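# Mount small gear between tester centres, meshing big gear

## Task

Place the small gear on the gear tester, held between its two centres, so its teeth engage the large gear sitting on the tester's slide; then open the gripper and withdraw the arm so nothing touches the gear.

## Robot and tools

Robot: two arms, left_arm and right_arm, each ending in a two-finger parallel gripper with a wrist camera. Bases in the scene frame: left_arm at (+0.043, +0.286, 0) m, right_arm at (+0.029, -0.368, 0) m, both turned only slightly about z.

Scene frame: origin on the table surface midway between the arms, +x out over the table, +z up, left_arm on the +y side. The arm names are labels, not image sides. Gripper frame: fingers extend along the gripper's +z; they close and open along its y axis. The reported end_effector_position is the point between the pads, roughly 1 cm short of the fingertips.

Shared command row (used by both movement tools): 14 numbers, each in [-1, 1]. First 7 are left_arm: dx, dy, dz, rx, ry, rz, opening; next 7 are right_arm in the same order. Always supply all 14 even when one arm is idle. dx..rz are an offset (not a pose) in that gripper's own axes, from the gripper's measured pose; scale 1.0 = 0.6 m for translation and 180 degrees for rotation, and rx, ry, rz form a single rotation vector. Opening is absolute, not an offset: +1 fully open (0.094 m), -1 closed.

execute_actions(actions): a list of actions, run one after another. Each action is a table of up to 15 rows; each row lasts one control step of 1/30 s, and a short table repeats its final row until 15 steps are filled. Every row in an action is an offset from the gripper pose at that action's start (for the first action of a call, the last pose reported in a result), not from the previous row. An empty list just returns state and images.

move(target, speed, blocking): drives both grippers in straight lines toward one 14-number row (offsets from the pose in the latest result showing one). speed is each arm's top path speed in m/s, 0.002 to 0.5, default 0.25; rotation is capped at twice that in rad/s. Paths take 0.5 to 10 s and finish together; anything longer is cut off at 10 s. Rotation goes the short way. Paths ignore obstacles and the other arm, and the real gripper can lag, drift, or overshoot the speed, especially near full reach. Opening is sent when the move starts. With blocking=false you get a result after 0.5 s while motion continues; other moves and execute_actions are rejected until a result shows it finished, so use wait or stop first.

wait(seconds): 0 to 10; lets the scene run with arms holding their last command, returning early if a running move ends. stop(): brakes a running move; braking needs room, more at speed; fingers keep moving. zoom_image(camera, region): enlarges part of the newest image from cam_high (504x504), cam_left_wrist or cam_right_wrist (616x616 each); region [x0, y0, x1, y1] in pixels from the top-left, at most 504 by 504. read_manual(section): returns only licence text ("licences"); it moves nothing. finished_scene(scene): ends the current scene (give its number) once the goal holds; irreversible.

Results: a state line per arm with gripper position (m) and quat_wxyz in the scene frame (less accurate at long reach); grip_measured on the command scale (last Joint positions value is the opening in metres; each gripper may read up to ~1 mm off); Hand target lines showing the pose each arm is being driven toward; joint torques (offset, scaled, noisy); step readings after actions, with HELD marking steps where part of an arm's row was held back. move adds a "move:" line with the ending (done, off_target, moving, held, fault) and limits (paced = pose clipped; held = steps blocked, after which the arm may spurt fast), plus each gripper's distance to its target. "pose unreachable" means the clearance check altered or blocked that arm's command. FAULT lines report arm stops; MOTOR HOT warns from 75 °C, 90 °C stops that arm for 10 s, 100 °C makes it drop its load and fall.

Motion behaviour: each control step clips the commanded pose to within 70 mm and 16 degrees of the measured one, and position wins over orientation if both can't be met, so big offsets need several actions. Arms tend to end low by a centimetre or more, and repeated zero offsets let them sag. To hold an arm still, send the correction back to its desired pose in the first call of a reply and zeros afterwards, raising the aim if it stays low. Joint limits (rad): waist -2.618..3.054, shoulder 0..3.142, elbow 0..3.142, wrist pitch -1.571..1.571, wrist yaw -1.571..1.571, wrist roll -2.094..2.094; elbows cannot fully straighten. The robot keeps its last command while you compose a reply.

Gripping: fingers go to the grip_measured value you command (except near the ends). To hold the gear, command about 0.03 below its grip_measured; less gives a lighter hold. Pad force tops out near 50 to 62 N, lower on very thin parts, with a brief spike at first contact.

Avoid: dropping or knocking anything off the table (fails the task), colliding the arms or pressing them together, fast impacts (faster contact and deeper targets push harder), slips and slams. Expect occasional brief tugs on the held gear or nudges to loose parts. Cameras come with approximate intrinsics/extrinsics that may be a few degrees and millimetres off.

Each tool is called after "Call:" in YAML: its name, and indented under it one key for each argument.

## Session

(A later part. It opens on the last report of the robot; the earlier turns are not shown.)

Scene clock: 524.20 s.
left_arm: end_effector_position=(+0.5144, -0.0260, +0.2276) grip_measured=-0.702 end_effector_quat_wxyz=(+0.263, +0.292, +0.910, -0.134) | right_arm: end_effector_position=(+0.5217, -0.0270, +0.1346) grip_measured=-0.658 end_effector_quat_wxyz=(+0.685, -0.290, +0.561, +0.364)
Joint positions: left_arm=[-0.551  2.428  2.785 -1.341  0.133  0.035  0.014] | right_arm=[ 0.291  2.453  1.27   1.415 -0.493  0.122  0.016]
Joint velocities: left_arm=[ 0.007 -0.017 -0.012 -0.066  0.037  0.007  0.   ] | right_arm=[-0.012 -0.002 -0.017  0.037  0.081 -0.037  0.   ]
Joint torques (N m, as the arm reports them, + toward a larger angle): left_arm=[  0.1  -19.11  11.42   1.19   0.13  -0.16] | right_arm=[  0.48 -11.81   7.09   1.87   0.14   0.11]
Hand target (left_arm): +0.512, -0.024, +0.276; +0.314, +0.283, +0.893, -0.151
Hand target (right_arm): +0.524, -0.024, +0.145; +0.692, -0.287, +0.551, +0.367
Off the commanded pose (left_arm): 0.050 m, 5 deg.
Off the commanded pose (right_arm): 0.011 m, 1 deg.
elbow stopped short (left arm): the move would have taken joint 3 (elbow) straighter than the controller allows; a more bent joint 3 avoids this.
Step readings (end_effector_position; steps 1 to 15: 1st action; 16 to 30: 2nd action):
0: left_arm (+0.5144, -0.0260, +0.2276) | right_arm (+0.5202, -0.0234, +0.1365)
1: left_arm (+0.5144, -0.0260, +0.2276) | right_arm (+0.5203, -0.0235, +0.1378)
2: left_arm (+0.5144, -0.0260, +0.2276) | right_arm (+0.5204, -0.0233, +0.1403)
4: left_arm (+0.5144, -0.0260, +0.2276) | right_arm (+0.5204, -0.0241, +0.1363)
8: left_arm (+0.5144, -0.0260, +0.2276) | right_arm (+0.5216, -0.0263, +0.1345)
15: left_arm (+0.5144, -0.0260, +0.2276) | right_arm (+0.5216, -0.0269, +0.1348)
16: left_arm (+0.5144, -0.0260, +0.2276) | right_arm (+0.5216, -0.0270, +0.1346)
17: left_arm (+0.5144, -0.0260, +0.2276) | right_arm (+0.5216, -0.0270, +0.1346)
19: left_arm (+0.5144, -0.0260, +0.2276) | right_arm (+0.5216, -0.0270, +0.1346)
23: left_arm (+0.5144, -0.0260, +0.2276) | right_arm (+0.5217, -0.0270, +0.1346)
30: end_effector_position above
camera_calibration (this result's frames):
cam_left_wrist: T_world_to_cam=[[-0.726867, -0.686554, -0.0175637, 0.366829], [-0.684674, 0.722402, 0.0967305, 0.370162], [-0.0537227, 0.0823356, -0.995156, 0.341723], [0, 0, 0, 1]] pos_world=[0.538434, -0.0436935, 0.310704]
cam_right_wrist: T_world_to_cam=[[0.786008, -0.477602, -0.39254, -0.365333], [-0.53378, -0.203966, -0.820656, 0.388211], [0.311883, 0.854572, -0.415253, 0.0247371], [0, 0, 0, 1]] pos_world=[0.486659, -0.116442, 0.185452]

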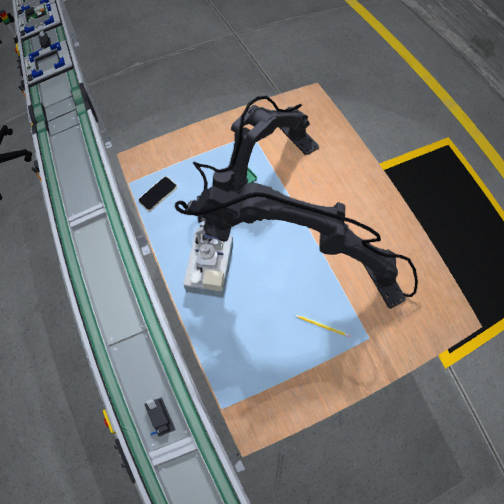

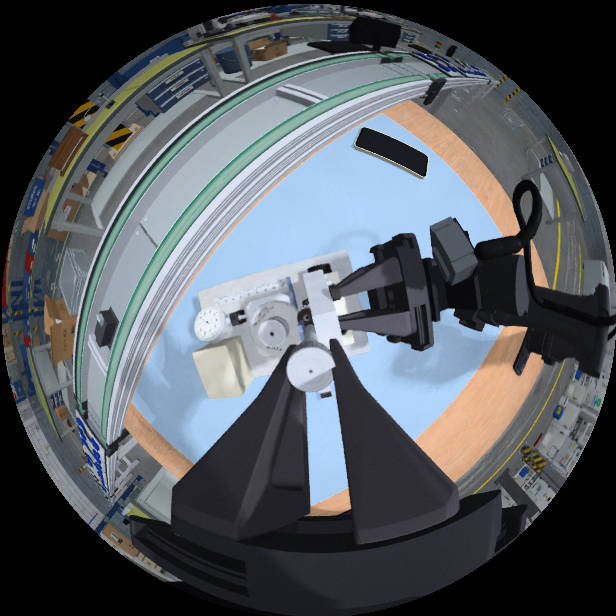

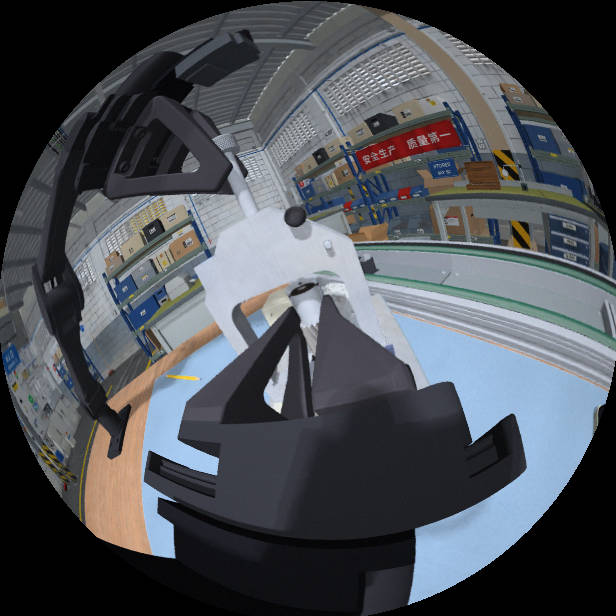

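Call:
execute_actions:
  actions:
    - [[-0.047,-0.007,-0.068,0,-0.03,0,-0.8,-0.02,0.018,0.008,0,-0.008,0,-0.72]]
    - [[-0.047,-0.007,-0.068,0,-0.03,0,-0.8,-0.017,0.004,0.008,0,-0.006,0,-0.72]]

Call:
zoom_image:
  camera: "cam_left_wrist"
  region: [230,260,390,400]

Scene clock: 534.03 s.
left_arm: end_effector_position=(+0.5144, -0.0260, +0.2276) grip_measured=-0.702 end_effector_quat_wxyz=(+0.263, +0.292, +0.910, -0.134) | right_arm: end_effector_position=(+0.5235, -0.0270, +0.1350) grip_measured=-0.658 end_effector_quat_wxyz=(+0.688, -0.283, +0.563, +0.359)
Joint positions: left_arm=[-0.551  2.428  2.785 -1.341  0.133  0.035  0.014] | right_arm=[ 0.296  2.453  1.27   1.415 -0.468  0.122  0.016]
Joint velocities: left_arm=[-0.012 -0.002  0.002 -0.007  0.007 -0.066  0.001] | right_arm=[-0.002 -0.027  0.007  0.007 -0.051  0.007 -0.   ]
Joint torques (N m, as the arm reports them, + toward a larger angle): left_arm=[  0.2  -19.    11.37   1.17   0.16  -0.13] | right_arm=[  0.57 -12.82   6.12   1.81   0.12   0.1 ]
Hand target (left_arm): +0.512, -0.024, +0.276; +0.314, +0.283, +0.893, -0.151
Hand target (right_arm): +0.522, -0.023, +0.146; +0.693, -0.281, +0.556, +0.363
Off the commanded pose (left_arm): 0.050 m, 5 deg.
Off the commanded pose (right_arm): 0.012 m, 1 deg.
elbow stopped short (left arm): the move would have taken joint 3 (elbow) straighter than the controller allows; a more bent joint 3 avoids this.
Step readings (end_effector_position; steps 1 to 15: 1st action; 16 to 30: 2nd action):
0: left_arm (+0.5144, -0.0260, +0.2276) | right_arm (+0.5217, -0.0270, +0.1346)
1: left_arm (+0.5144, -0.0260, +0.2276) | right_arm (+0.5217, -0.0267, +0.1347)
2: left_arm (+0.5144, -0.0260, +0.2276) | right_arm (+0.5217, -0.0263, +0.1348)
4: left_arm (+0.5144, -0.0260, +0.2276) | right_arm (+0.5222, -0.0263, +0.1351)
8: left_arm (+0.5144, -0.0260, +0.2276) | right_arm (+0.5227, -0.0266, +0.1352)
15: left_arm (+0.5144, -0.0260, +0.2276) | right_arm (+0.5230, -0.0267, +0.1352)
16: left_arm (+0.5144, -0.0260, +0.2276) | right_arm (+0.5231, -0.0268, +0.1352)
17: left_arm (+0.5144, -0.0260, +0.2276) | right_arm (+0.5232, -0.0269, +0.1351)
19: left_arm (+0.5144, -0.0260, +0.2276) | right_arm (+0.5234, -0.0270, +0.1350)
23: left_arm (+0.5144, -0.0260, +0.2276) | right_arm (+0.5235, -0.0270, +0.1350)
30: end_effector_position above
camera_calibration (this result's frames):
cam_left_wrist: T_world_to_cam=[[-0.726867, -0.686554, -0.0175637, 0.366829], [-0.684674, 0.722402, 0.0967305, 0.370162], [-0.0537227, 0.0823356, -0.995156, 0.341723], [0, 0, 0, 1]] pos_world=[0.538434, -0.0436935, 0.310704]
cam_right_wrist: T_world_to_cam=[[0.775572, -0.490589, -0.397254, -0.360837], [-0.539958, -0.189573, -0.820065, 0.393028], [0.327006, 0.85052, -0.411925, 0.0158719], [0, 0, 0, 1]] pos_world=[0.486884, -0.116014, 0.185503]

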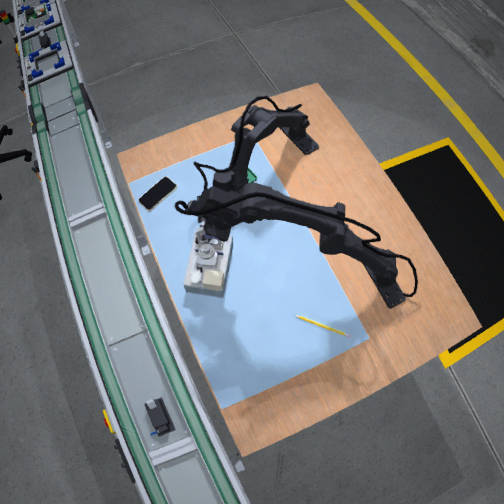

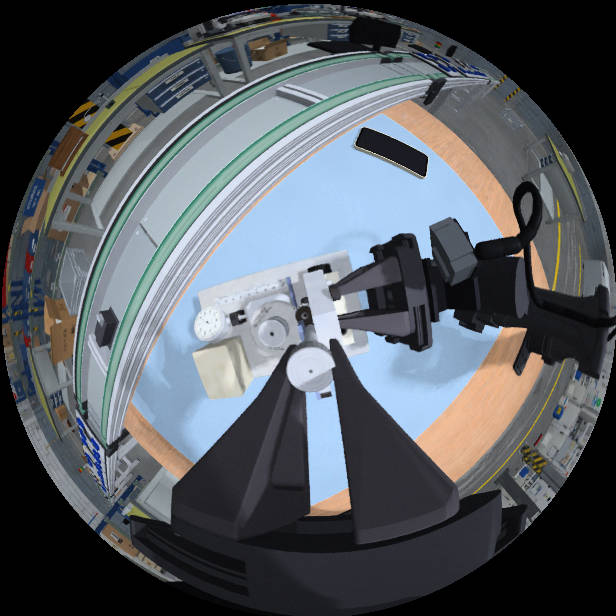

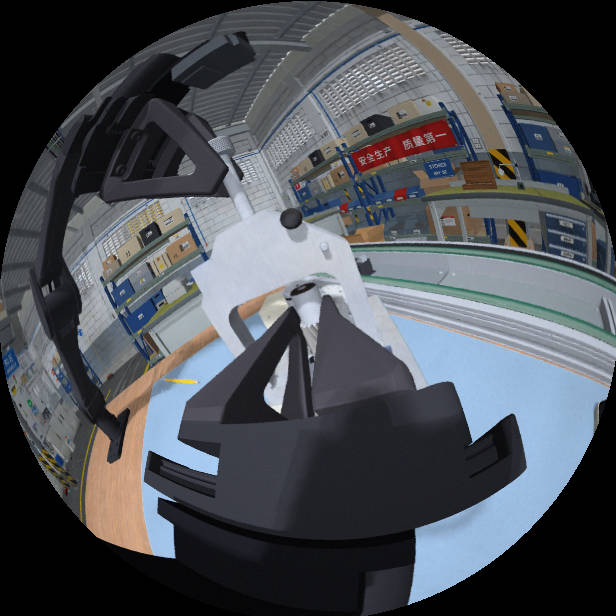

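Region (230, 260, 390, 400) of cam_left_wrist's 616x616 image, scaled by 3.150, with more detail than that image has; it fills the top 441 rows of this view, and the rest is white.

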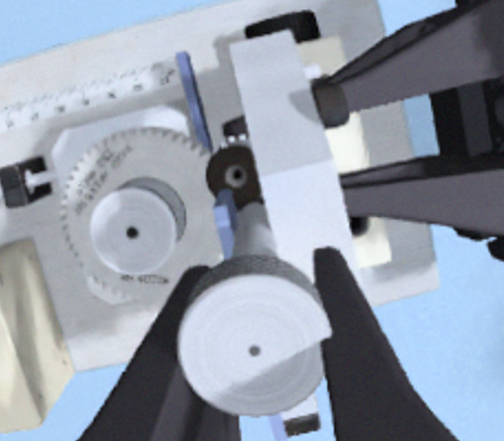

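Call:
execute_actions:
  actions:
    - [[-0.047,-0.007,-0.068,0,-0.03,0,-0.8,-0.02,0.016,0.002,-0.025,-0.006,0,-0.72]]
    - [[-0.047,-0.007,-0.068,0,-0.03,0,-0.8,-0.017,0.0,0.004,0,-0.006,0,-0.72]]

Call:
zoom_image:
  camera: "cam_left_wrist"
  region: [230,260,390,400]

Scene clock: 544.13 s.
left_arm: end_effector_position=(+0.5144, -0.0260, +0.2276) grip_measured=-0.702 end_effector_quat_wxyz=(+0.263, +0.292, +0.910, -0.134) | right_arm: end_effector_position=(+0.5199, -0.0273, +0.1353) grip_measured=-0.658 end_effector_quat_wxyz=(+0.682, -0.295, +0.557, +0.371)
Joint positions: left_arm=[-0.551  2.428  2.785 -1.341  0.133  0.035  0.014] | right_arm=[ 0.286  2.453  1.27   1.42  -0.516  0.13   0.016]
Joint velocities: left_arm=[-0.022 -0.002 -0.002  0.037  0.007  0.007 -0.001] | right_arm=[-0.002 -0.012  0.002 -0.022 -0.022 -0.051 -0.001]
Joint torques (N m, as the arm reports them, + toward a larger angle): left_arm=[  0.14 -19.05  11.43   1.17   0.14  -0.14] | right_arm=[  0.12 -12.8    5.76   1.85   0.08   0.11]
Hand target (left_arm): +0.512, -0.024, +0.276; +0.314, +0.283, +0.893, -0.151
Hand target (right_arm): +0.520, -0.027, +0.146; +0.687, -0.293, +0.550, +0.374
Off the commanded pose (left_arm): 0.050 m, 5 deg.
Off the commanded pose (right_arm): 0.010 m, 1 deg.
elbow stopped short (left arm): the move would have taken joint 3 (elbow) straighter than the controller allows; a more bent joint 3 avoids this.
Step readings (end_effector_position; steps 1 to 15: 1st action; 16 to 30: 2nd action):
0: left_arm (+0.5144, -0.0260, +0.2276) | right_arm (+0.5235, -0.0270, +0.1350)
1: left_arm (+0.5144, -0.0260, +0.2276) | right_arm (+0.5225, -0.0265, +0.1350)
2: left_arm (+0.5144, -0.0260, +0.2276) | right_arm (+0.5216, -0.0263, +0.1349)
4: left_arm (+0.5144, -0.0260, +0.2276) | right_arm (+0.5208, -0.0267, +0.1348)
8: left_arm (+0.5144, -0.0260, +0.2276) | right_arm (+0.5200, -0.0269, +0.1348)
15: left_arm (+0.5144, -0.0260, +0.2276) | right_arm (+0.5196, -0.0270, +0.1352)
16: left_arm (+0.5144, -0.0260, +0.2276) | right_arm (+0.5197, -0.0272, +0.1352)
17: left_arm (+0.5144, -0.0260, +0.2276) | right_arm (+0.5198, -0.0272, +0.1353)
19: left_arm (+0.5144, -0.0260, +0.2276) | right_arm (+0.5199, -0.0273, +0.1353)
23: left_arm (+0.5144, -0.0260, +0.2276) | right_arm (+0.5199, -0.0273, +0.1353)
30: end_effector_position above
camera_calibration (this result's frames):
cam_left_wrist: T_world_to_cam=[[-0.726867, -0.686554, -0.0175637, 0.366829], [-0.684674, 0.722402, 0.0967305, 0.370162], [-0.0537227, 0.0823356, -0.995156, 0.341723], [0, 0, 0, 1]] pos_world=[0.538434, -0.0436935, 0.310704]
cam_right_wrist: T_world_to_cam=[[0.794922, -0.462325, -0.39288, -0.367963], [-0.529457, -0.2124, -0.821317, 0.385343], [0.296268, 0.860896, -0.413623, 0.0338415], [0, 0, 0, 1]] pos_world=[0.486498, -0.117405, 0.185922]

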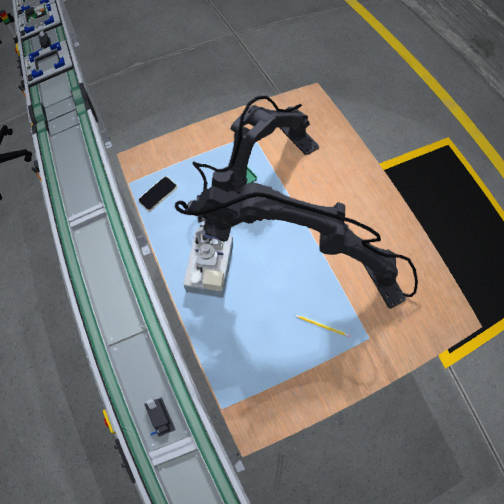

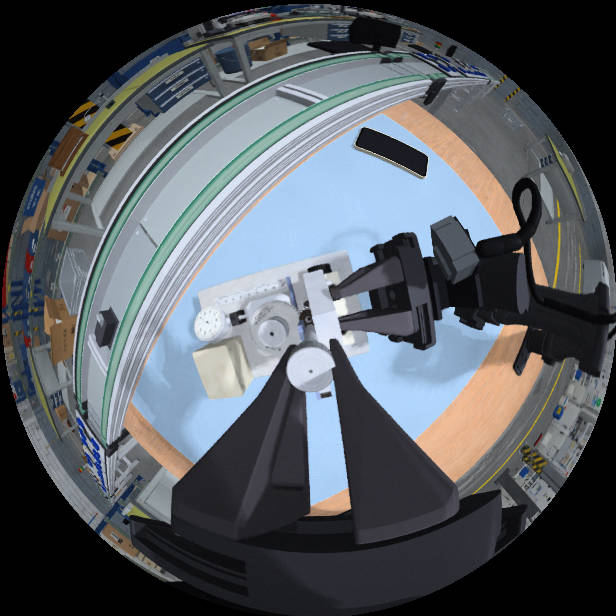

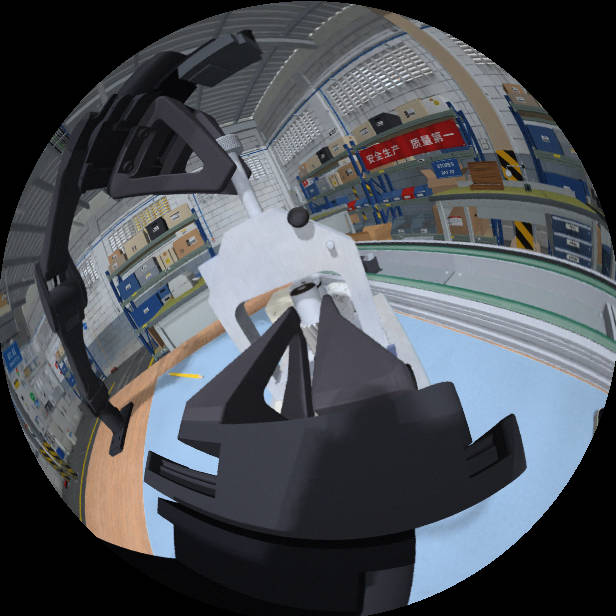

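Region (230, 260, 390, 400) of cam_left_wrist's 616x616 image, scaled by 3.150, with more detail than that image has; it fills the top 441 rows of this view, and the rest is white.

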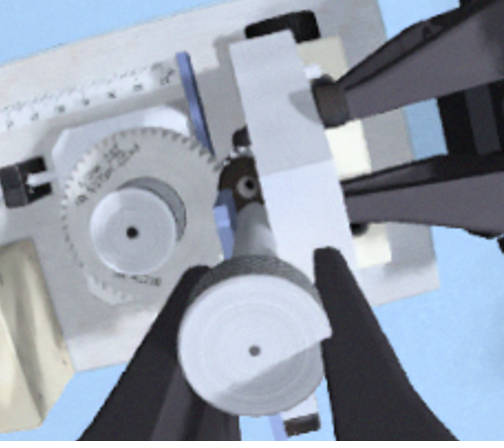

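Call:
execute_actions:
  actions:
    - [[-0.047,-0.007,-0.068,0,-0.03,0,-0.8,-0.02,0.02,0.008,-0.018,-0.006,0,-0.72]]
    - [[-0.047,-0.007,-0.068,0,-0.03,0,-0.8,-0.017,0.0,0.004,0,-0.006,0,-0.72]]

Call:
zoom_image:
  camera: "cam_left_wrist"
  region: [230,260,390,400]

Scene clock: 553.63 s.
left_arm: end_effector_position=(+0.5144, -0.0260, +0.2276) grip_measured=-0.702 end_effector_quat_wxyz=(+0.263, +0.292, +0.910, -0.134) | right_arm: end_effector_position=(+0.5190, -0.0269, +0.1363) grip_measured=-0.658 end_effector_quat_wxyz=(+0.682, -0.296, +0.555, +0.373)
Joint positions: left_arm=[-0.551  2.428  2.785 -1.341  0.133  0.035  0.014] | right_arm=[ 0.286  2.453  1.27   1.425 -0.52   0.132  0.016]
Joint velocities: left_arm=[-0.012 -0.002  0.002 -0.022 -0.022  0.007  0.   ] | right_arm=[-0.002  0.027  0.002  0.066 -0.022  0.007  0.   ]
Joint torques (N m, as the arm reports them, + toward a larger angle): left_arm=[  0.18 -19.07  11.47   1.18   0.17  -0.15] | right_arm=[  0.07 -12.82   5.75   1.82   0.06   0.11]
Hand target (left_arm): +0.512, -0.024, +0.276; +0.314, +0.283, +0.893, -0.151
Hand target (right_arm): +0.519, -0.026, +0.146; +0.687, -0.294, +0.548, +0.376
Off the commanded pose (left_arm): 0.050 m, 5 deg.
Off the commanded pose (right_arm): 0.010 m, 1 deg.
elbow stopped short (left arm): the move would have taken joint 3 (elbow) straighter than the controller allows; a more bent joint 3 avoids this.
Step readings (end_effector_position; steps 1 to 15: 1st action; 16 to 30: 2nd action):
0: left_arm (+0.5144, -0.0260, +0.2276) | right_arm (+0.5199, -0.0273, +0.1353)
1: left_arm (+0.5144, -0.0260, +0.2276) | right_arm (+0.5196, -0.0270, +0.1352)
2: left_arm (+0.5144, -0.0260, +0.2276) | right_arm (+0.5193, -0.0268, +0.1352)
4: left_arm (+0.5144, -0.0260, +0.2276) | right_arm (+0.5191, -0.0268, +0.1354)
8: left_arm (+0.5144, -0.0260, +0.2276) | right_arm (+0.5187, -0.0266, +0.1358)
15: left_arm (+0.5144, -0.0260, +0.2276) | right_arm (+0.5185, -0.0265, +0.1360)
16: left_arm (+0.5144, -0.0260, +0.2276) | right_arm (+0.5187, -0.0267, +0.1361)
17: left_arm (+0.5144, -0.0260, +0.2276) | right_arm (+0.5189, -0.0268, +0.1362)
19: left_arm (+0.5144, -0.0260, +0.2276) | right_arm (+0.5189, -0.0269, +0.1363)
23: left_arm (+0.5144, -0.0260, +0.2276) | right_arm (+0.5190, -0.0269, +0.1363)
30: end_effector_position above
camera_calibration (this result's frames):
cam_left_wrist: T_world_to_cam=[[-0.726867, -0.686554, -0.0175637, 0.366829], [-0.684674, 0.722402, 0.0967305, 0.370162], [-0.0537227, 0.0823356, -0.995156, 0.341723], [0, 0, 0, 1]] pos_world=[0.538434, -0.0436935, 0.310704]
cam_right_wrist: T_world_to_cam=[[0.79847, -0.45759, -0.391225, -0.368636], [-0.525654, -0.21311, -0.823573, 0.384067], [0.293485, 0.863247, -0.410696, 0.0353288], [0, 0, 0, 1]] pos_world=[0.485863, -0.117333, 0.186596]

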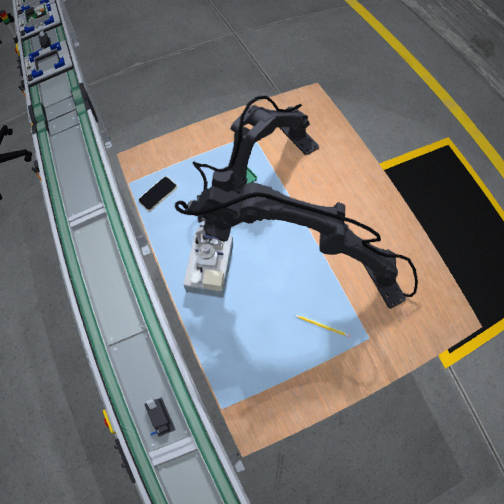

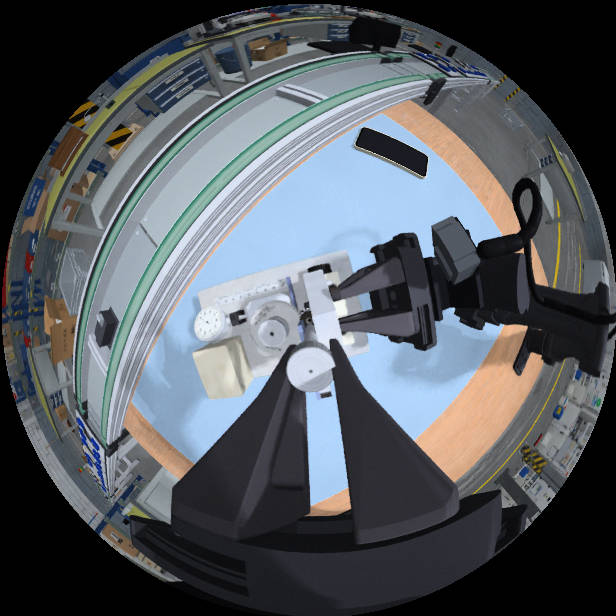

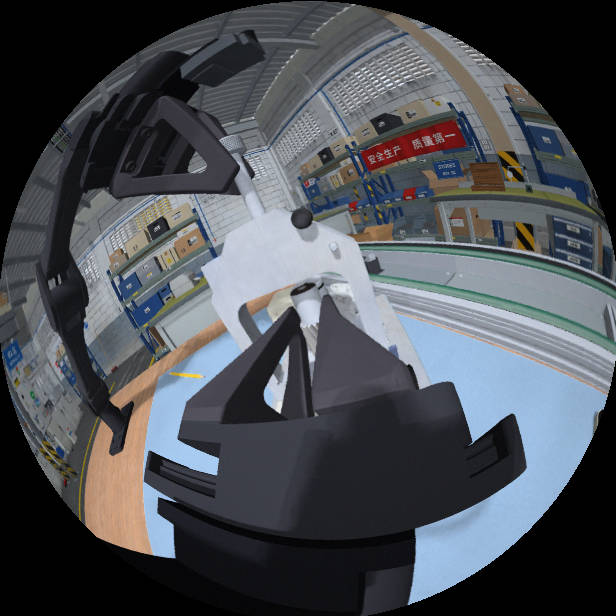

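Region (230, 260, 390, 400) of cam_left_wrist's 616x616 image, scaled by 3.150, with more detail than that image has; it fills the top 441 rows of this view, and the rest is white.

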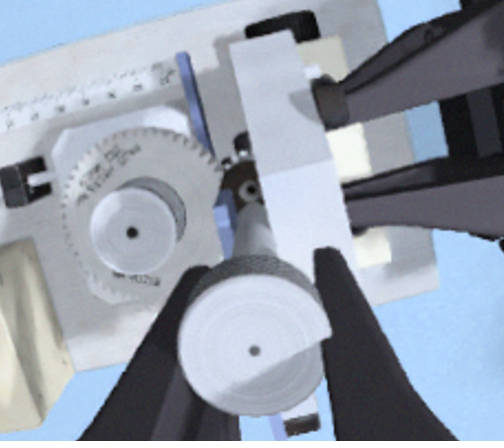

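Call:
execute_actions:
  actions:
    - [[-0.03,-0.005,-0.045,0,-0.02,0,-0.8,-0.015,0,0.004,0,-0.006,0,-0.72]]
    - [[-0.02,-0.003,-0.03,0,-0.01,0,-0.8,-0.015,0.0,0.004,0,-0.006,0,-0.72]]
    - [[-0.01,0,-0.015,0,-0.01,0,-0.8,-0.015,0.0,0.004,0,-0.006,0,-0.72]]

Call:
zoom_image:
  camera: "cam_right_wrist"
  region: [240,240,400,400]

Scene clock: 564.17 s.
left_arm: end_effector_position=(+0.5143, -0.0260, +0.2152) grip_measured=-0.702 end_effector_quat_wxyz=(+0.249, +0.296, +0.913, -0.130) | right_arm: end_effector_position=(+0.5203, -0.0275, +0.1351) grip_measured=-0.658 end_effector_quat_wxyz=(+0.681, -0.293, +0.559, +0.371)
Joint positions: left_arm=[-0.551  2.458  2.806 -1.363  0.133  0.045  0.014] | right_arm=[ 0.286  2.453  1.27   1.419 -0.514  0.133  0.016]
Joint velocities: left_arm=[-0.002 -0.007  0.002  0.051 -0.037 -0.022  0.   ] | right_arm=[ 0.012 -0.002  0.012  0.066 -0.022 -0.022 -0.   ]
Joint torques (N m, as the arm reports them, + toward a larger angle): left_arm=[  0.18 -16.83   5.26   1.27   0.13  -0.02] | right_arm=[  0.13 -12.44   5.91   1.86   0.1    0.12]
Hand target (left_arm): +0.515, -0.025, +0.226; +0.261, +0.293, +0.910, -0.135
Hand target (right_arm): +0.520, -0.027, +0.144; +0.686, -0.290, +0.552, +0.374
Off the commanded pose (left_arm): 0.011 m, 2 deg.
Off the commanded pose (right_arm): 0.009 m, 1 deg.
elbow stopped short (left arm): the move would have taken joint 3 (elbow) straighter than the controller allows; a more bent joint 3 avoids this.
Step readings (end_effector_position; steps 1 to 15: 1st action; 16 to 30: 2nd action; 31 to 45: 3rd action):
0: left_arm (+0.5144, -0.0260, +0.2276) | right_arm (+0.5190, -0.0269, +0.1363)
1: left_arm (+0.5145, -0.0261, +0.2261) | right_arm (+0.5190, -0.0269, +0.1363)
2: left_arm (+0.5144, -0.0261, +0.2249) | right_arm (+0.5190, -0.0270, +0.1363)
4: left_arm (+0.5143, -0.0260, +0.2208) | right_arm (+0.5190, -0.0270, +0.1363)
8: left_arm (+0.5142, -0.0259, +0.2173) | right_arm (+0.5193, -0.0271, +0.1362)
15: left_arm (+0.5142, -0.0259, +0.2173) | right_arm (+0.5193, -0.0271, +0.1362)
16: left_arm (+0.5144, -0.0260, +0.2165) | right_arm (+0.5193, -0.0271, +0.1362)
17: left_arm (+0.5144, -0.0260, +0.2162) | right_arm (+0.5194, -0.0272, +0.1361)
19: left_arm (+0.5143, -0.0260, +0.2151) | right_arm (+0.5199, -0.0273, +0.1353)
23: left_arm (+0.5143, -0.0260, +0.2152) | right_arm (+0.5201, -0.0274, +0.1351)
30: left_arm (+0.5142, -0.0259, +0.2152) | right_arm (+0.5201, -0.0274, +0.1351)
31: left_arm (+0.5143, -0.0260, +0.2152) | right_arm (+0.5202, -0.0274, +0.1351)
32: left_arm (+0.5143, -0.0260, +0.2152) | right_arm (+0.5203, -0.0275, +0.1351)
34: left_arm (+0.5143, -0.0260, +0.2152) | right_arm (+0.5203, -0.0275, +0.1351)
38: left_arm (+0.5143, -0.0260, +0.2152) | right_arm (+0.5203, -0.0275, +0.1351)
45: end_effector_position above
camera_calibration (this result's frames):
cam_left_wrist: T_world_to_cam=[[-0.732458, -0.680667, -0.0140641, 0.368871], [-0.676516, 0.725363, 0.127181, 0.360629], [-0.0763665, 0.10267, -0.99178, 0.340837], [0, 0, 0, 1]] pos_world=[0.540182, -0.0455024, 0.297358]
cam_right_wrist: T_world_to_cam=[[0.792612, -0.46281, -0.396954, -0.366706], [-0.533112, -0.210083, -0.819547, 0.387063], [0.295901, 0.861204, -0.413244, 0.0339681], [0, 0, 0, 1]] pos_world=[0.486952, -0.117654, 0.185687]

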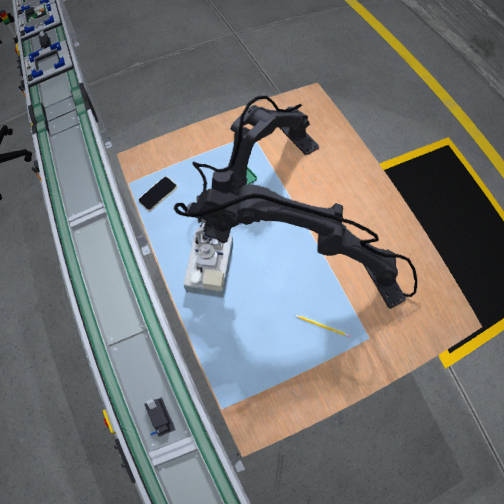

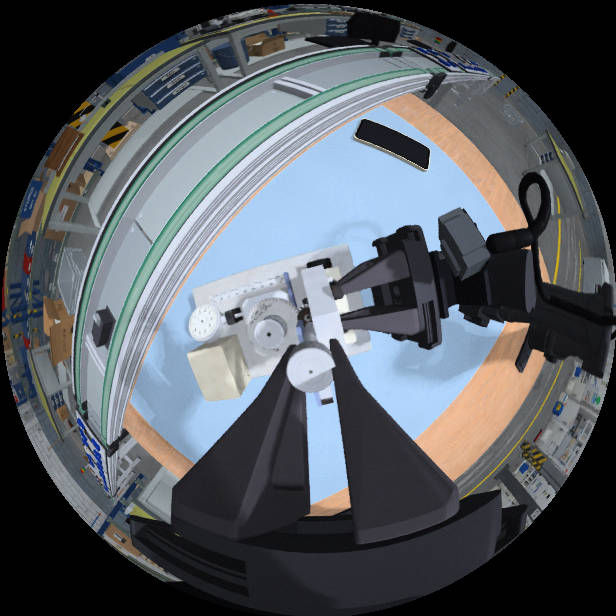

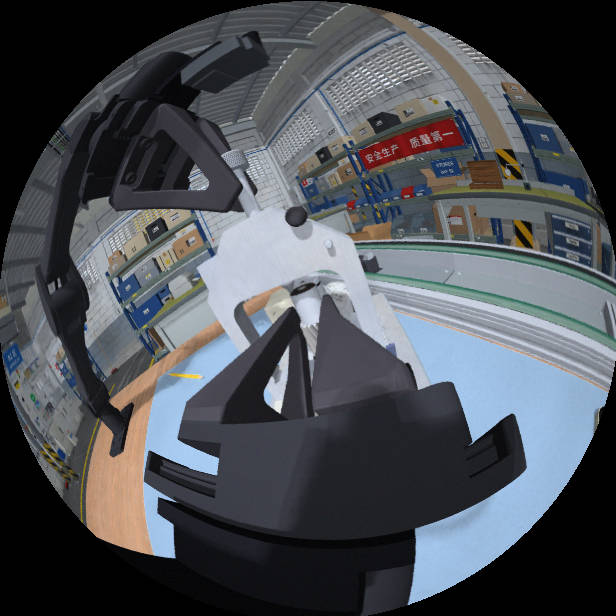

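Region (240, 240, 400, 400) of cam_right_wrist's 616x616 image, scaled by 3.150, with more detail than that image has.

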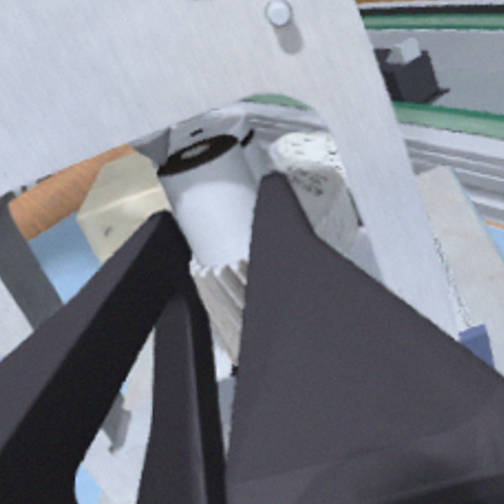

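Call:
execute_actions:
  actions:
    - [[-0.056,-0.009,-0.085,0,-0.03,0,-0.8,-0.015,0,0.004,0,-0.006,0,-0.72]]
    - [[-0.05,-0.008,-0.072,0,-0.03,0,-0.8,-0.034,0.0,0.01,0,-0.006,0,-0.72]]
    - [[-0.047,-0.007,-0.068,0,-0.03,0,-0.8,-0.02,0.02,0.008,-0.018,-0.006,0,-0.72]]
    - [[-0.047,-0.007,-0.068,0,-0.03,0,-0.8,-0.017,0.0,0.004,0,-0.004,0,-0.72]]

Call:
zoom_image:
  camera: "cam_left_wrist"
  region: [230,260,390,400]

Scene clock: 576.33 s.
left_arm: end_effector_position=(+0.5143, -0.0260, +0.2198) grip_measured=-0.702 end_effector_quat_wxyz=(+0.254, +0.295, +0.912, -0.131) | right_arm: end_effector_position=(+0.5164, -0.0238, +0.1376) grip_measured=-0.658 end_effector_quat_wxyz=(+0.670, -0.303, +0.559, +0.383)
Joint positions: left_arm=[-0.551  2.451  2.806 -1.359  0.133  0.043  0.014] | right_arm=[ 0.286  2.438  1.27   1.394 -0.546  0.142  0.016]
Joint velocities: left_arm=[-0.007 -0.007 -0.007 -0.051 -0.051  0.022 -0.   ] | right_arm=[-0.007 -0.007  0.007 -0.007  0.037  0.037 -0.   ]
Joint torques (N m, as the arm reports them, + toward a larger angle): left_arm=[  0.1  -20.21   9.67   1.29   0.18  -0.13] | right_arm=[  0.06 -13.24   5.78   1.73   0.09   0.09]
Hand target (left_arm): +0.513, -0.025, +0.268; +0.307, +0.287, +0.895, -0.149
Hand target (right_arm): +0.517, -0.024, +0.148; +0.674, -0.300, +0.555, +0.385
Off the commanded pose (left_arm): 0.050 m, 5 deg.
Off the commanded pose (right_arm): 0.010 m, 1 deg.
elbow stopped short (left arm): the move would have taken joint 3 (elbow) straighter than the controller allows; a more bent joint 3 avoids this.
Step readings (end_effector_position; steps 1 to 15: 1st action; 16 to 30: 2nd action; 31 to 45: 3rd action; 46 to 60: 4th action):
0: left_arm (+0.5143, -0.0260, +0.2152) | right_arm (+0.5203, -0.0275, +0.1351)
1: left_arm (+0.5142, -0.0259, +0.2165) | right_arm (+0.5203, -0.0275, +0.1351)
2: left_arm (+0.5142, -0.0259, +0.2170) | right_arm (+0.5203, -0.0275, +0.1351)
4: left_arm (+0.5142, -0.0259, +0.2186) | right_arm (+0.5203, -0.0275, +0.1351)
8: left_arm (+0.5143, -0.0260, +0.2198) | right_arm (+0.5203, -0.0275, +0.1351)
15: left_arm (+0.5143, -0.0260, +0.2198) | right_arm (+0.5203, -0.0275, +0.1351)
16: left_arm (+0.5143, -0.0260, +0.2198) | right_arm (+0.5205, -0.0275, +0.1355)
17: left_arm (+0.5143, -0.0260, +0.2198) | right_arm (+0.5207, -0.0274, +0.1356)
19: left_arm (+0.5143, -0.0260, +0.2198) | right_arm (+0.5210, -0.0273, +0.1375)
23: left_arm (+0.5143, -0.0260, +0.2198) | right_arm (+0.5212, -0.0271, +0.1386)
30: left_arm (+0.5143, -0.0260, +0.2198) | right_arm (+0.5214, -0.0271, +0.1376)
31: left_arm (+0.5143, -0.0260, +0.2198) | right_arm (+0.5206, -0.0265, +0.1375)
32: left_arm (+0.5143, -0.0260, +0.2198) | right_arm (+0.5200, -0.0261, +0.1374)
34: left_arm (+0.5143, -0.0260, +0.2198) | right_arm (+0.5193, -0.0256, +0.1374)
38: left_arm (+0.5143, -0.0260, +0.2198) | right_arm (+0.5174, -0.0244, +0.1375)
45: left_arm (+0.5143, -0.0260, +0.2198) | right_arm (+0.5164, -0.0238, +0.1376)
46: left_arm (+0.5143, -0.0260, +0.2198) | right_arm (+0.5164, -0.0238, +0.1376)
47: left_arm (+0.5143, -0.0260, +0.2198) | right_arm (+0.5164, -0.0238, +0.1376)
49: left_arm (+0.5143, -0.0260, +0.2198) | right_arm (+0.5164, -0.0238, +0.1376)
53: left_arm (+0.5143, -0.0260, +0.2198) | right_arm (+0.5164, -0.0238, +0.1376)
60: end_effector_position above
camera_calibration (this result's frames):
cam_left_wrist: T_world_to_cam=[[-0.731236, -0.681936, -0.0160491, 0.368701], [-0.67874, 0.725065, 0.116584, 0.363476], [-0.0678664, 0.0961439, -0.993051, 0.34114], [0, 0, 0, 1]] pos_world=[0.539465, -0.0449119, 0.302311]
cam_right_wrist: T_world_to_cam=[[0.802887, -0.438611, -0.403723, -0.364703], [-0.535579, -0.233338, -0.811608, 0.387412], [0.261776, 0.867856, -0.422255, 0.0519909], [0, 0, 0, 1]] pos_world=[0.486695, -0.114685, 0.189141]

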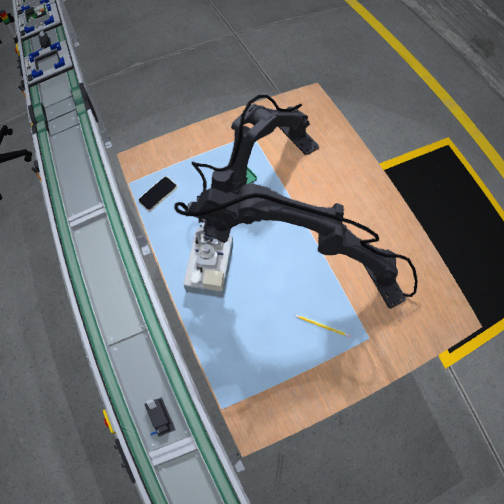

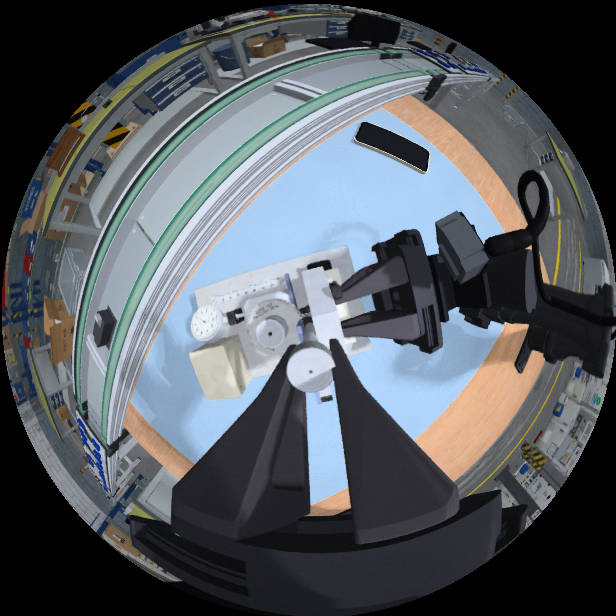

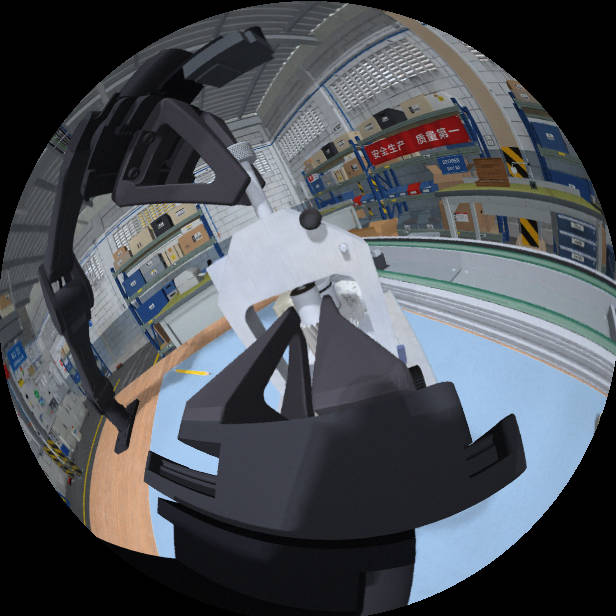

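Region (230, 260, 390, 400) of cam_left_wrist's 616x616 image, scaled by 3.150, with more detail than that image has; it fills the top 441 rows of this view, and the rest is white.

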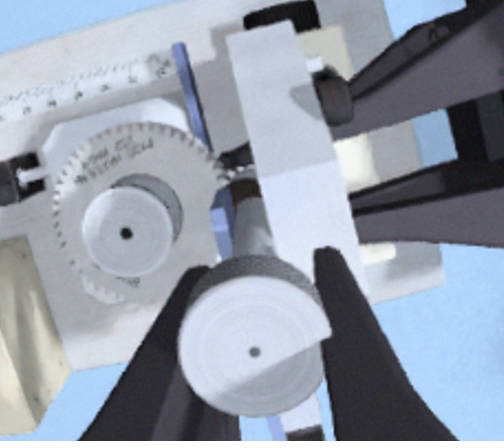

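Call:
execute_actions:
  actions:
    - [[-0.03,-0.005,-0.045,0,-0.02,0,-0.8,-0.015,0,0.004,0,-0.004,0,-0.72]]
    - [[-0.02,-0.003,-0.03,0,-0.01,0,-0.8,-0.012,0.0,0.004,0,-0.004,0,-0.72]]
    - [[-0.01,0,-0.015,0,-0.01,0,-0.8,-0.01,0.0,0.004,0,-0.004,0,-0.72]]

Call:
zoom_image:
  camera: "cam_right_wrist"
  region: [240,240,400,400]

Scene clock: 582.90 s.
left_arm: end_effector_position=(+0.5143, -0.0260, +0.2140) grip_measured=-0.702 end_effector_quat_wxyz=(+0.248, +0.297, +0.913, -0.129) | right_arm: end_effector_position=(+0.5164, -0.0237, +0.1372) grip_measured=-0.658 end_effector_quat_wxyz=(+0.670, -0.303, +0.560, +0.383)
Joint positions: left_arm=[-0.551  2.46   2.806 -1.364  0.133  0.046  0.014] | right_arm=[ 0.286  2.438  1.27   1.393 -0.547  0.142  0.016]
Joint velocities: left_arm=[-0.007 -0.007 -0.007 -0.022 -0.007 -0.022  0.001] | right_arm=[ 0.002 -0.002  0.002 -0.037 -0.095 -0.007 -0.001]
Joint torques (N m, as the arm reports them, + toward a larger angle): left_arm=[  0.21 -17.01   5.27   1.26   0.13  -0.04] | right_arm=[  0.15 -12.15   6.11   1.81   0.1    0.08]
Hand target (left_arm): +0.515, -0.025, +0.225; +0.260, +0.294, +0.910, -0.134
Hand target (right_arm): +0.517, -0.023, +0.144; +0.673, -0.300, +0.555, +0.385
Off the commanded pose (left_arm): 0.011 m, 2 deg.
Off the commanded pose (right_arm): 0.006 m, 1 deg.
elbow stopped short (left arm): the move would have taken joint 3 (elbow) straighter than the controller allows; a more bent joint 3 avoids this.
Step readings (end_effector_position; steps 1 to 15: 1st action; 16 to 30: 2nd action; 31 to 45: 3rd action):
0: left_arm (+0.5143, -0.0260, +0.2198) | right_arm (+0.5164, -0.0238, +0.1376)
1: left_arm (+0.5143, -0.0260, +0.2198) | right_arm (+0.5164, -0.0238, +0.1376)
2: left_arm (+0.5143, -0.0260, +0.2198) | right_arm (+0.5164, -0.0238, +0.1376)
4: left_arm (+0.5143, -0.0260, +0.2198) | right_arm (+0.5164, -0.0238, +0.1376)
8: left_arm (+0.5143, -0.0260, +0.2198) | right_arm (+0.5164, -0.0238, +0.1376)
15: left_arm (+0.5143, -0.0260, +0.2198) | right_arm (+0.5164, -0.0238, +0.1376)
16: left_arm (+0.5144, -0.0260, +0.2188) | right_arm (+0.5164, -0.0238, +0.1376)
17: left_arm (+0.5144, -0.0260, +0.2174) | right_arm (+0.5164, -0.0238, +0.1376)
19: left_arm (+0.5143, -0.0260, +0.2143) | right_arm (+0.5163, -0.0237, +0.1375)
23: left_arm (+0.5143, -0.0260, +0.2140) | right_arm (+0.5164, -0.0237, +0.1372)
30: left_arm (+0.5143, -0.0260, +0.2140) | right_arm (+0.5164, -0.0237, +0.1372)
31: left_arm (+0.5143, -0.0260, +0.2140) | right_arm (+0.5164, -0.0237, +0.1372)
32: left_arm (+0.5143, -0.0260, +0.2140) | right_arm (+0.5164, -0.0237, +0.1372)
34: left_arm (+0.5143, -0.0260, +0.2140) | right_arm (+0.5164, -0.0237, +0.1372)
38: left_arm (+0.5143, -0.0260, +0.2140) | right_arm (+0.5164, -0.0237, +0.1372)
45: end_effector_position above
camera_calibration (this result's frames):
cam_left_wrist: T_world_to_cam=[[-0.733145, -0.679932, -0.0138418, 0.369163], [-0.675536, 0.725756, 0.130109, 0.359605], [-0.0784196, 0.104739, -0.991403, 0.340681], [0, 0, 0, 1]] pos_world=[0.540292, -0.0456626, 0.296074]
cam_right_wrist: T_world_to_cam=[[0.802512, -0.438615, -0.404463, -0.364523], [-0.536572, -0.234146, -0.810719, 0.387531], [0.260891, 0.867636, -0.423254, 0.0523728], [0, 0, 0, 1]] pos_world=[0.486809, -0.114587, 0.18891]

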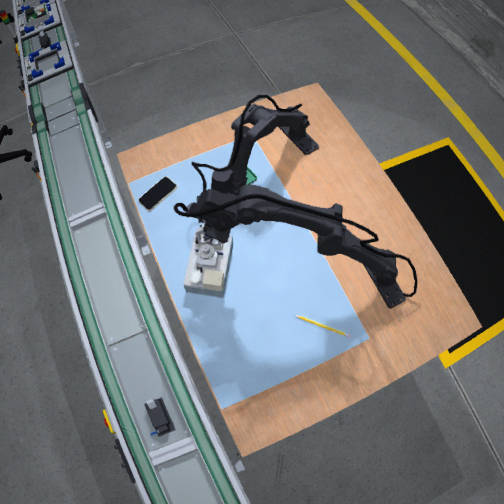

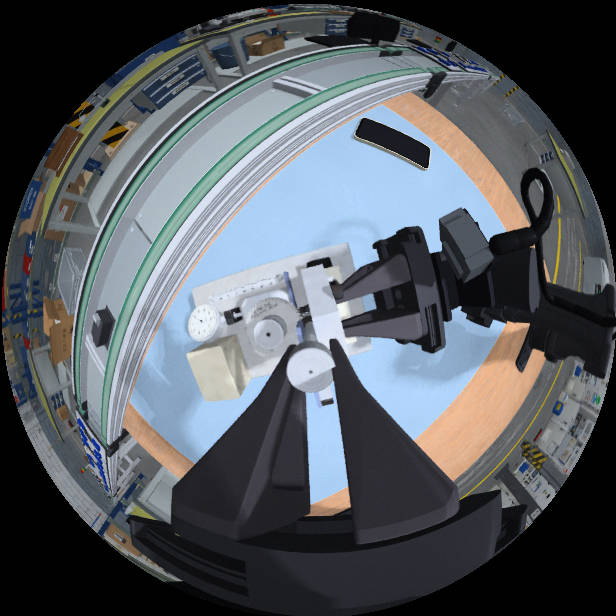

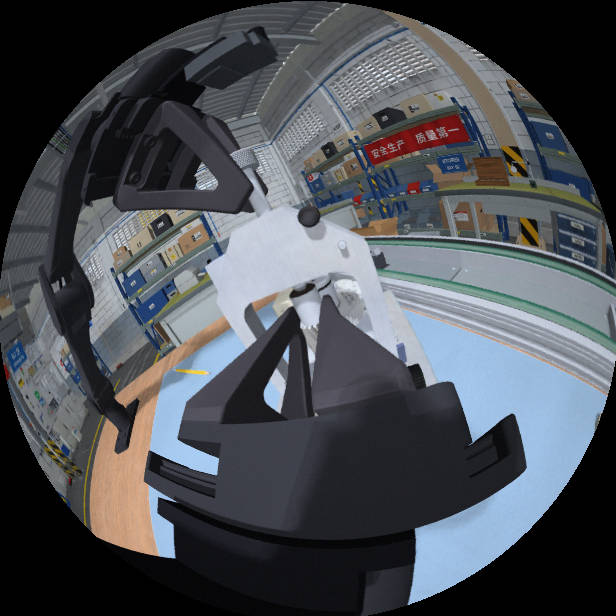

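Region (240, 240, 400, 400) of cam_right_wrist's 616x616 image, scaled by 3.150, with more detail than that image has.

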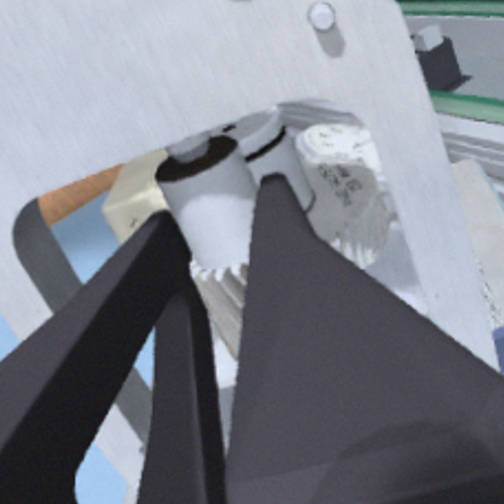

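Call:
execute_actions:
  actions:
    - [[-0.005,0,-0.008,0,0,0,-0.8,-0.008,0,0.018,0,-0.004,0,-0.69]]
    - [[-0.005,0,-0.008,0,0,0,-0.8,-0.008,0.0,0.018,0,-0.004,0,-0.69]]

Scene clock: 594.27 s.
left_arm: end_effector_position=(+0.5143, -0.0259, +0.2103) grip_measured=-0.702 end_effector_quat_wxyz=(+0.244, +0.299, +0.914, -0.127) | right_arm: end_effector_position=(+0.5169, -0.0234, +0.1343) grip_measured=-0.658 end_effector_quat_wxyz=(+0.666, -0.302, +0.565, +0.383)
Joint positions: left_arm=[-0.551  2.473  2.819 -1.374  0.133  0.05   0.014] | right_arm=[ 0.286  2.438  1.27   1.38  -0.547  0.142  0.016]
Joint velocities: left_arm=[-0.002  0.002  0.007 -0.051 -0.022 -0.007 -0.   ] | right_arm=[-0.017  0.002  0.002 -0.007 -0.051 -0.022  0.   ]
Joint torques (N m, as the arm reports them, + toward a larger angle): left_arm=[  0.01 -14.27   8.64   0.92   0.08  -0.02] | right_arm=[  0.86 -11.03   8.63   1.59   0.21   0.06]
Hand target (left_arm): +0.514, -0.025, +0.216; +0.249, +0.297, +0.913, -0.129
Hand target (right_arm): +0.521, -0.016, +0.141; +0.669, -0.300, +0.560, +0.385
Off the commanded pose (left_arm): 0.006 m, 0 deg.
Off the commanded pose (right_arm): 0.012 m, 1 deg.
elbow stopped short (left arm): the move would have taken joint 3 (elbow) straighter than the controller allows; a more bent joint 3 avoids this.
Step readings (end_effector_position; steps 1 to 15: 1st action; 16 to 30: 2nd action):
0: left_arm (+0.5143, -0.0260, +0.2140) | right_arm (+0.5164, -0.0237, +0.1372)
1: left_arm (+0.5144, -0.0260, +0.2126) | right_arm (+0.5164, -0.0237, +0.1369)
2: left_arm (+0.5144, -0.0259, +0.2121) | right_arm (+0.5165, -0.0236, +0.1363)
4: left_arm (+0.5144, -0.0259, +0.2109) | right_arm (+0.5168, -0.0235, +0.1349)
8: left_arm (+0.5143, -0.0259, +0.2107) | right_arm (+0.5169, -0.0234, +0.1345)
15: left_arm (+0.5143, -0.0259, +0.2104) | right_arm (+0.5169, -0.0234, +0.1345)
16: left_arm (+0.5143, -0.0259, +0.2104) | right_arm (+0.5169, -0.0234, +0.1343)
17: left_arm (+0.5143, -0.0259, +0.2104) | right_arm (+0.5169, -0.0234, +0.1343)
19: left_arm (+0.5143, -0.0259, +0.2104) | right_arm (+0.5169, -0.0234, +0.1343)
23: left_arm (+0.5144, -0.0260, +0.2103) | right_arm (+0.5169, -0.0234, +0.1343)
30: end_effector_position above
camera_calibration (this result's frames):
cam_left_wrist: T_world_to_cam=[[-0.735725, -0.677136, -0.0139527, 0.370606], [-0.672024, 0.7273, 0.139348, 0.356388], [-0.0842098, 0.111898, -0.990145, 0.339866], [0, 0, 0, 1]] pos_world=[0.540786, -0.0462812, 0.292026]
cam_right_wrist: T_world_to_cam=[[0.797624, -0.441019, -0.411457, -0.362624], [-0.546239, -0.2389, -0.802839, 0.38938], [0.25577, 0.865118, -0.431454, 0.0544379], [0, 0, 0, 1]] pos_world=[0.488009, -0.113997, 0.186892]

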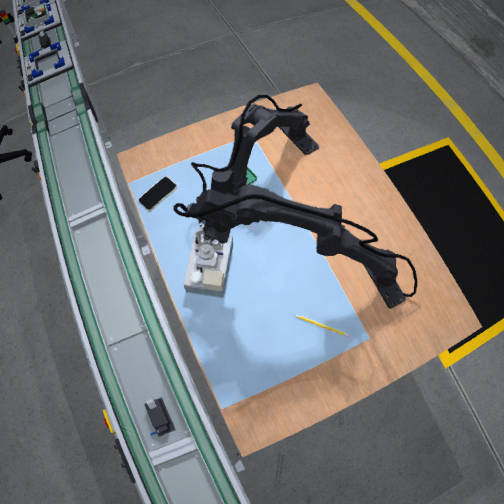

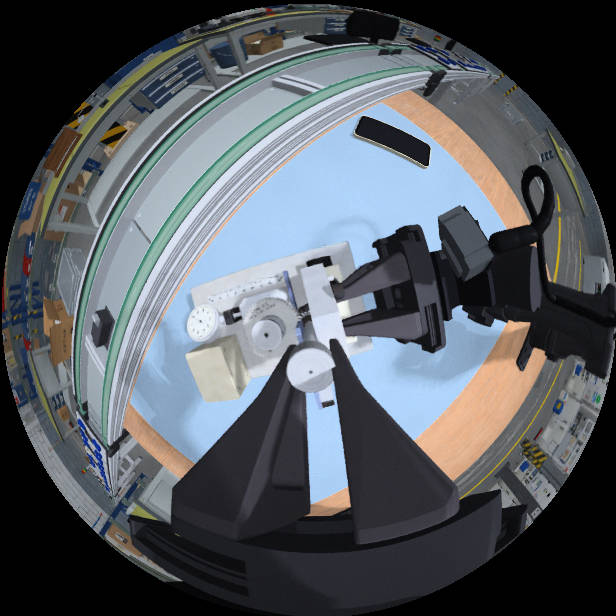

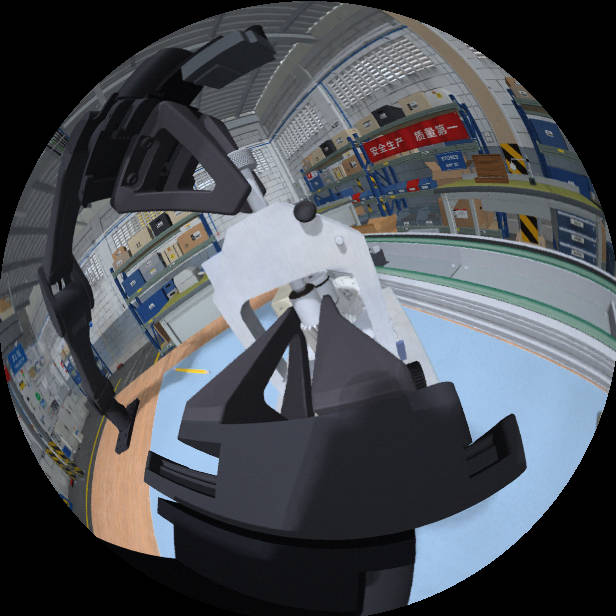

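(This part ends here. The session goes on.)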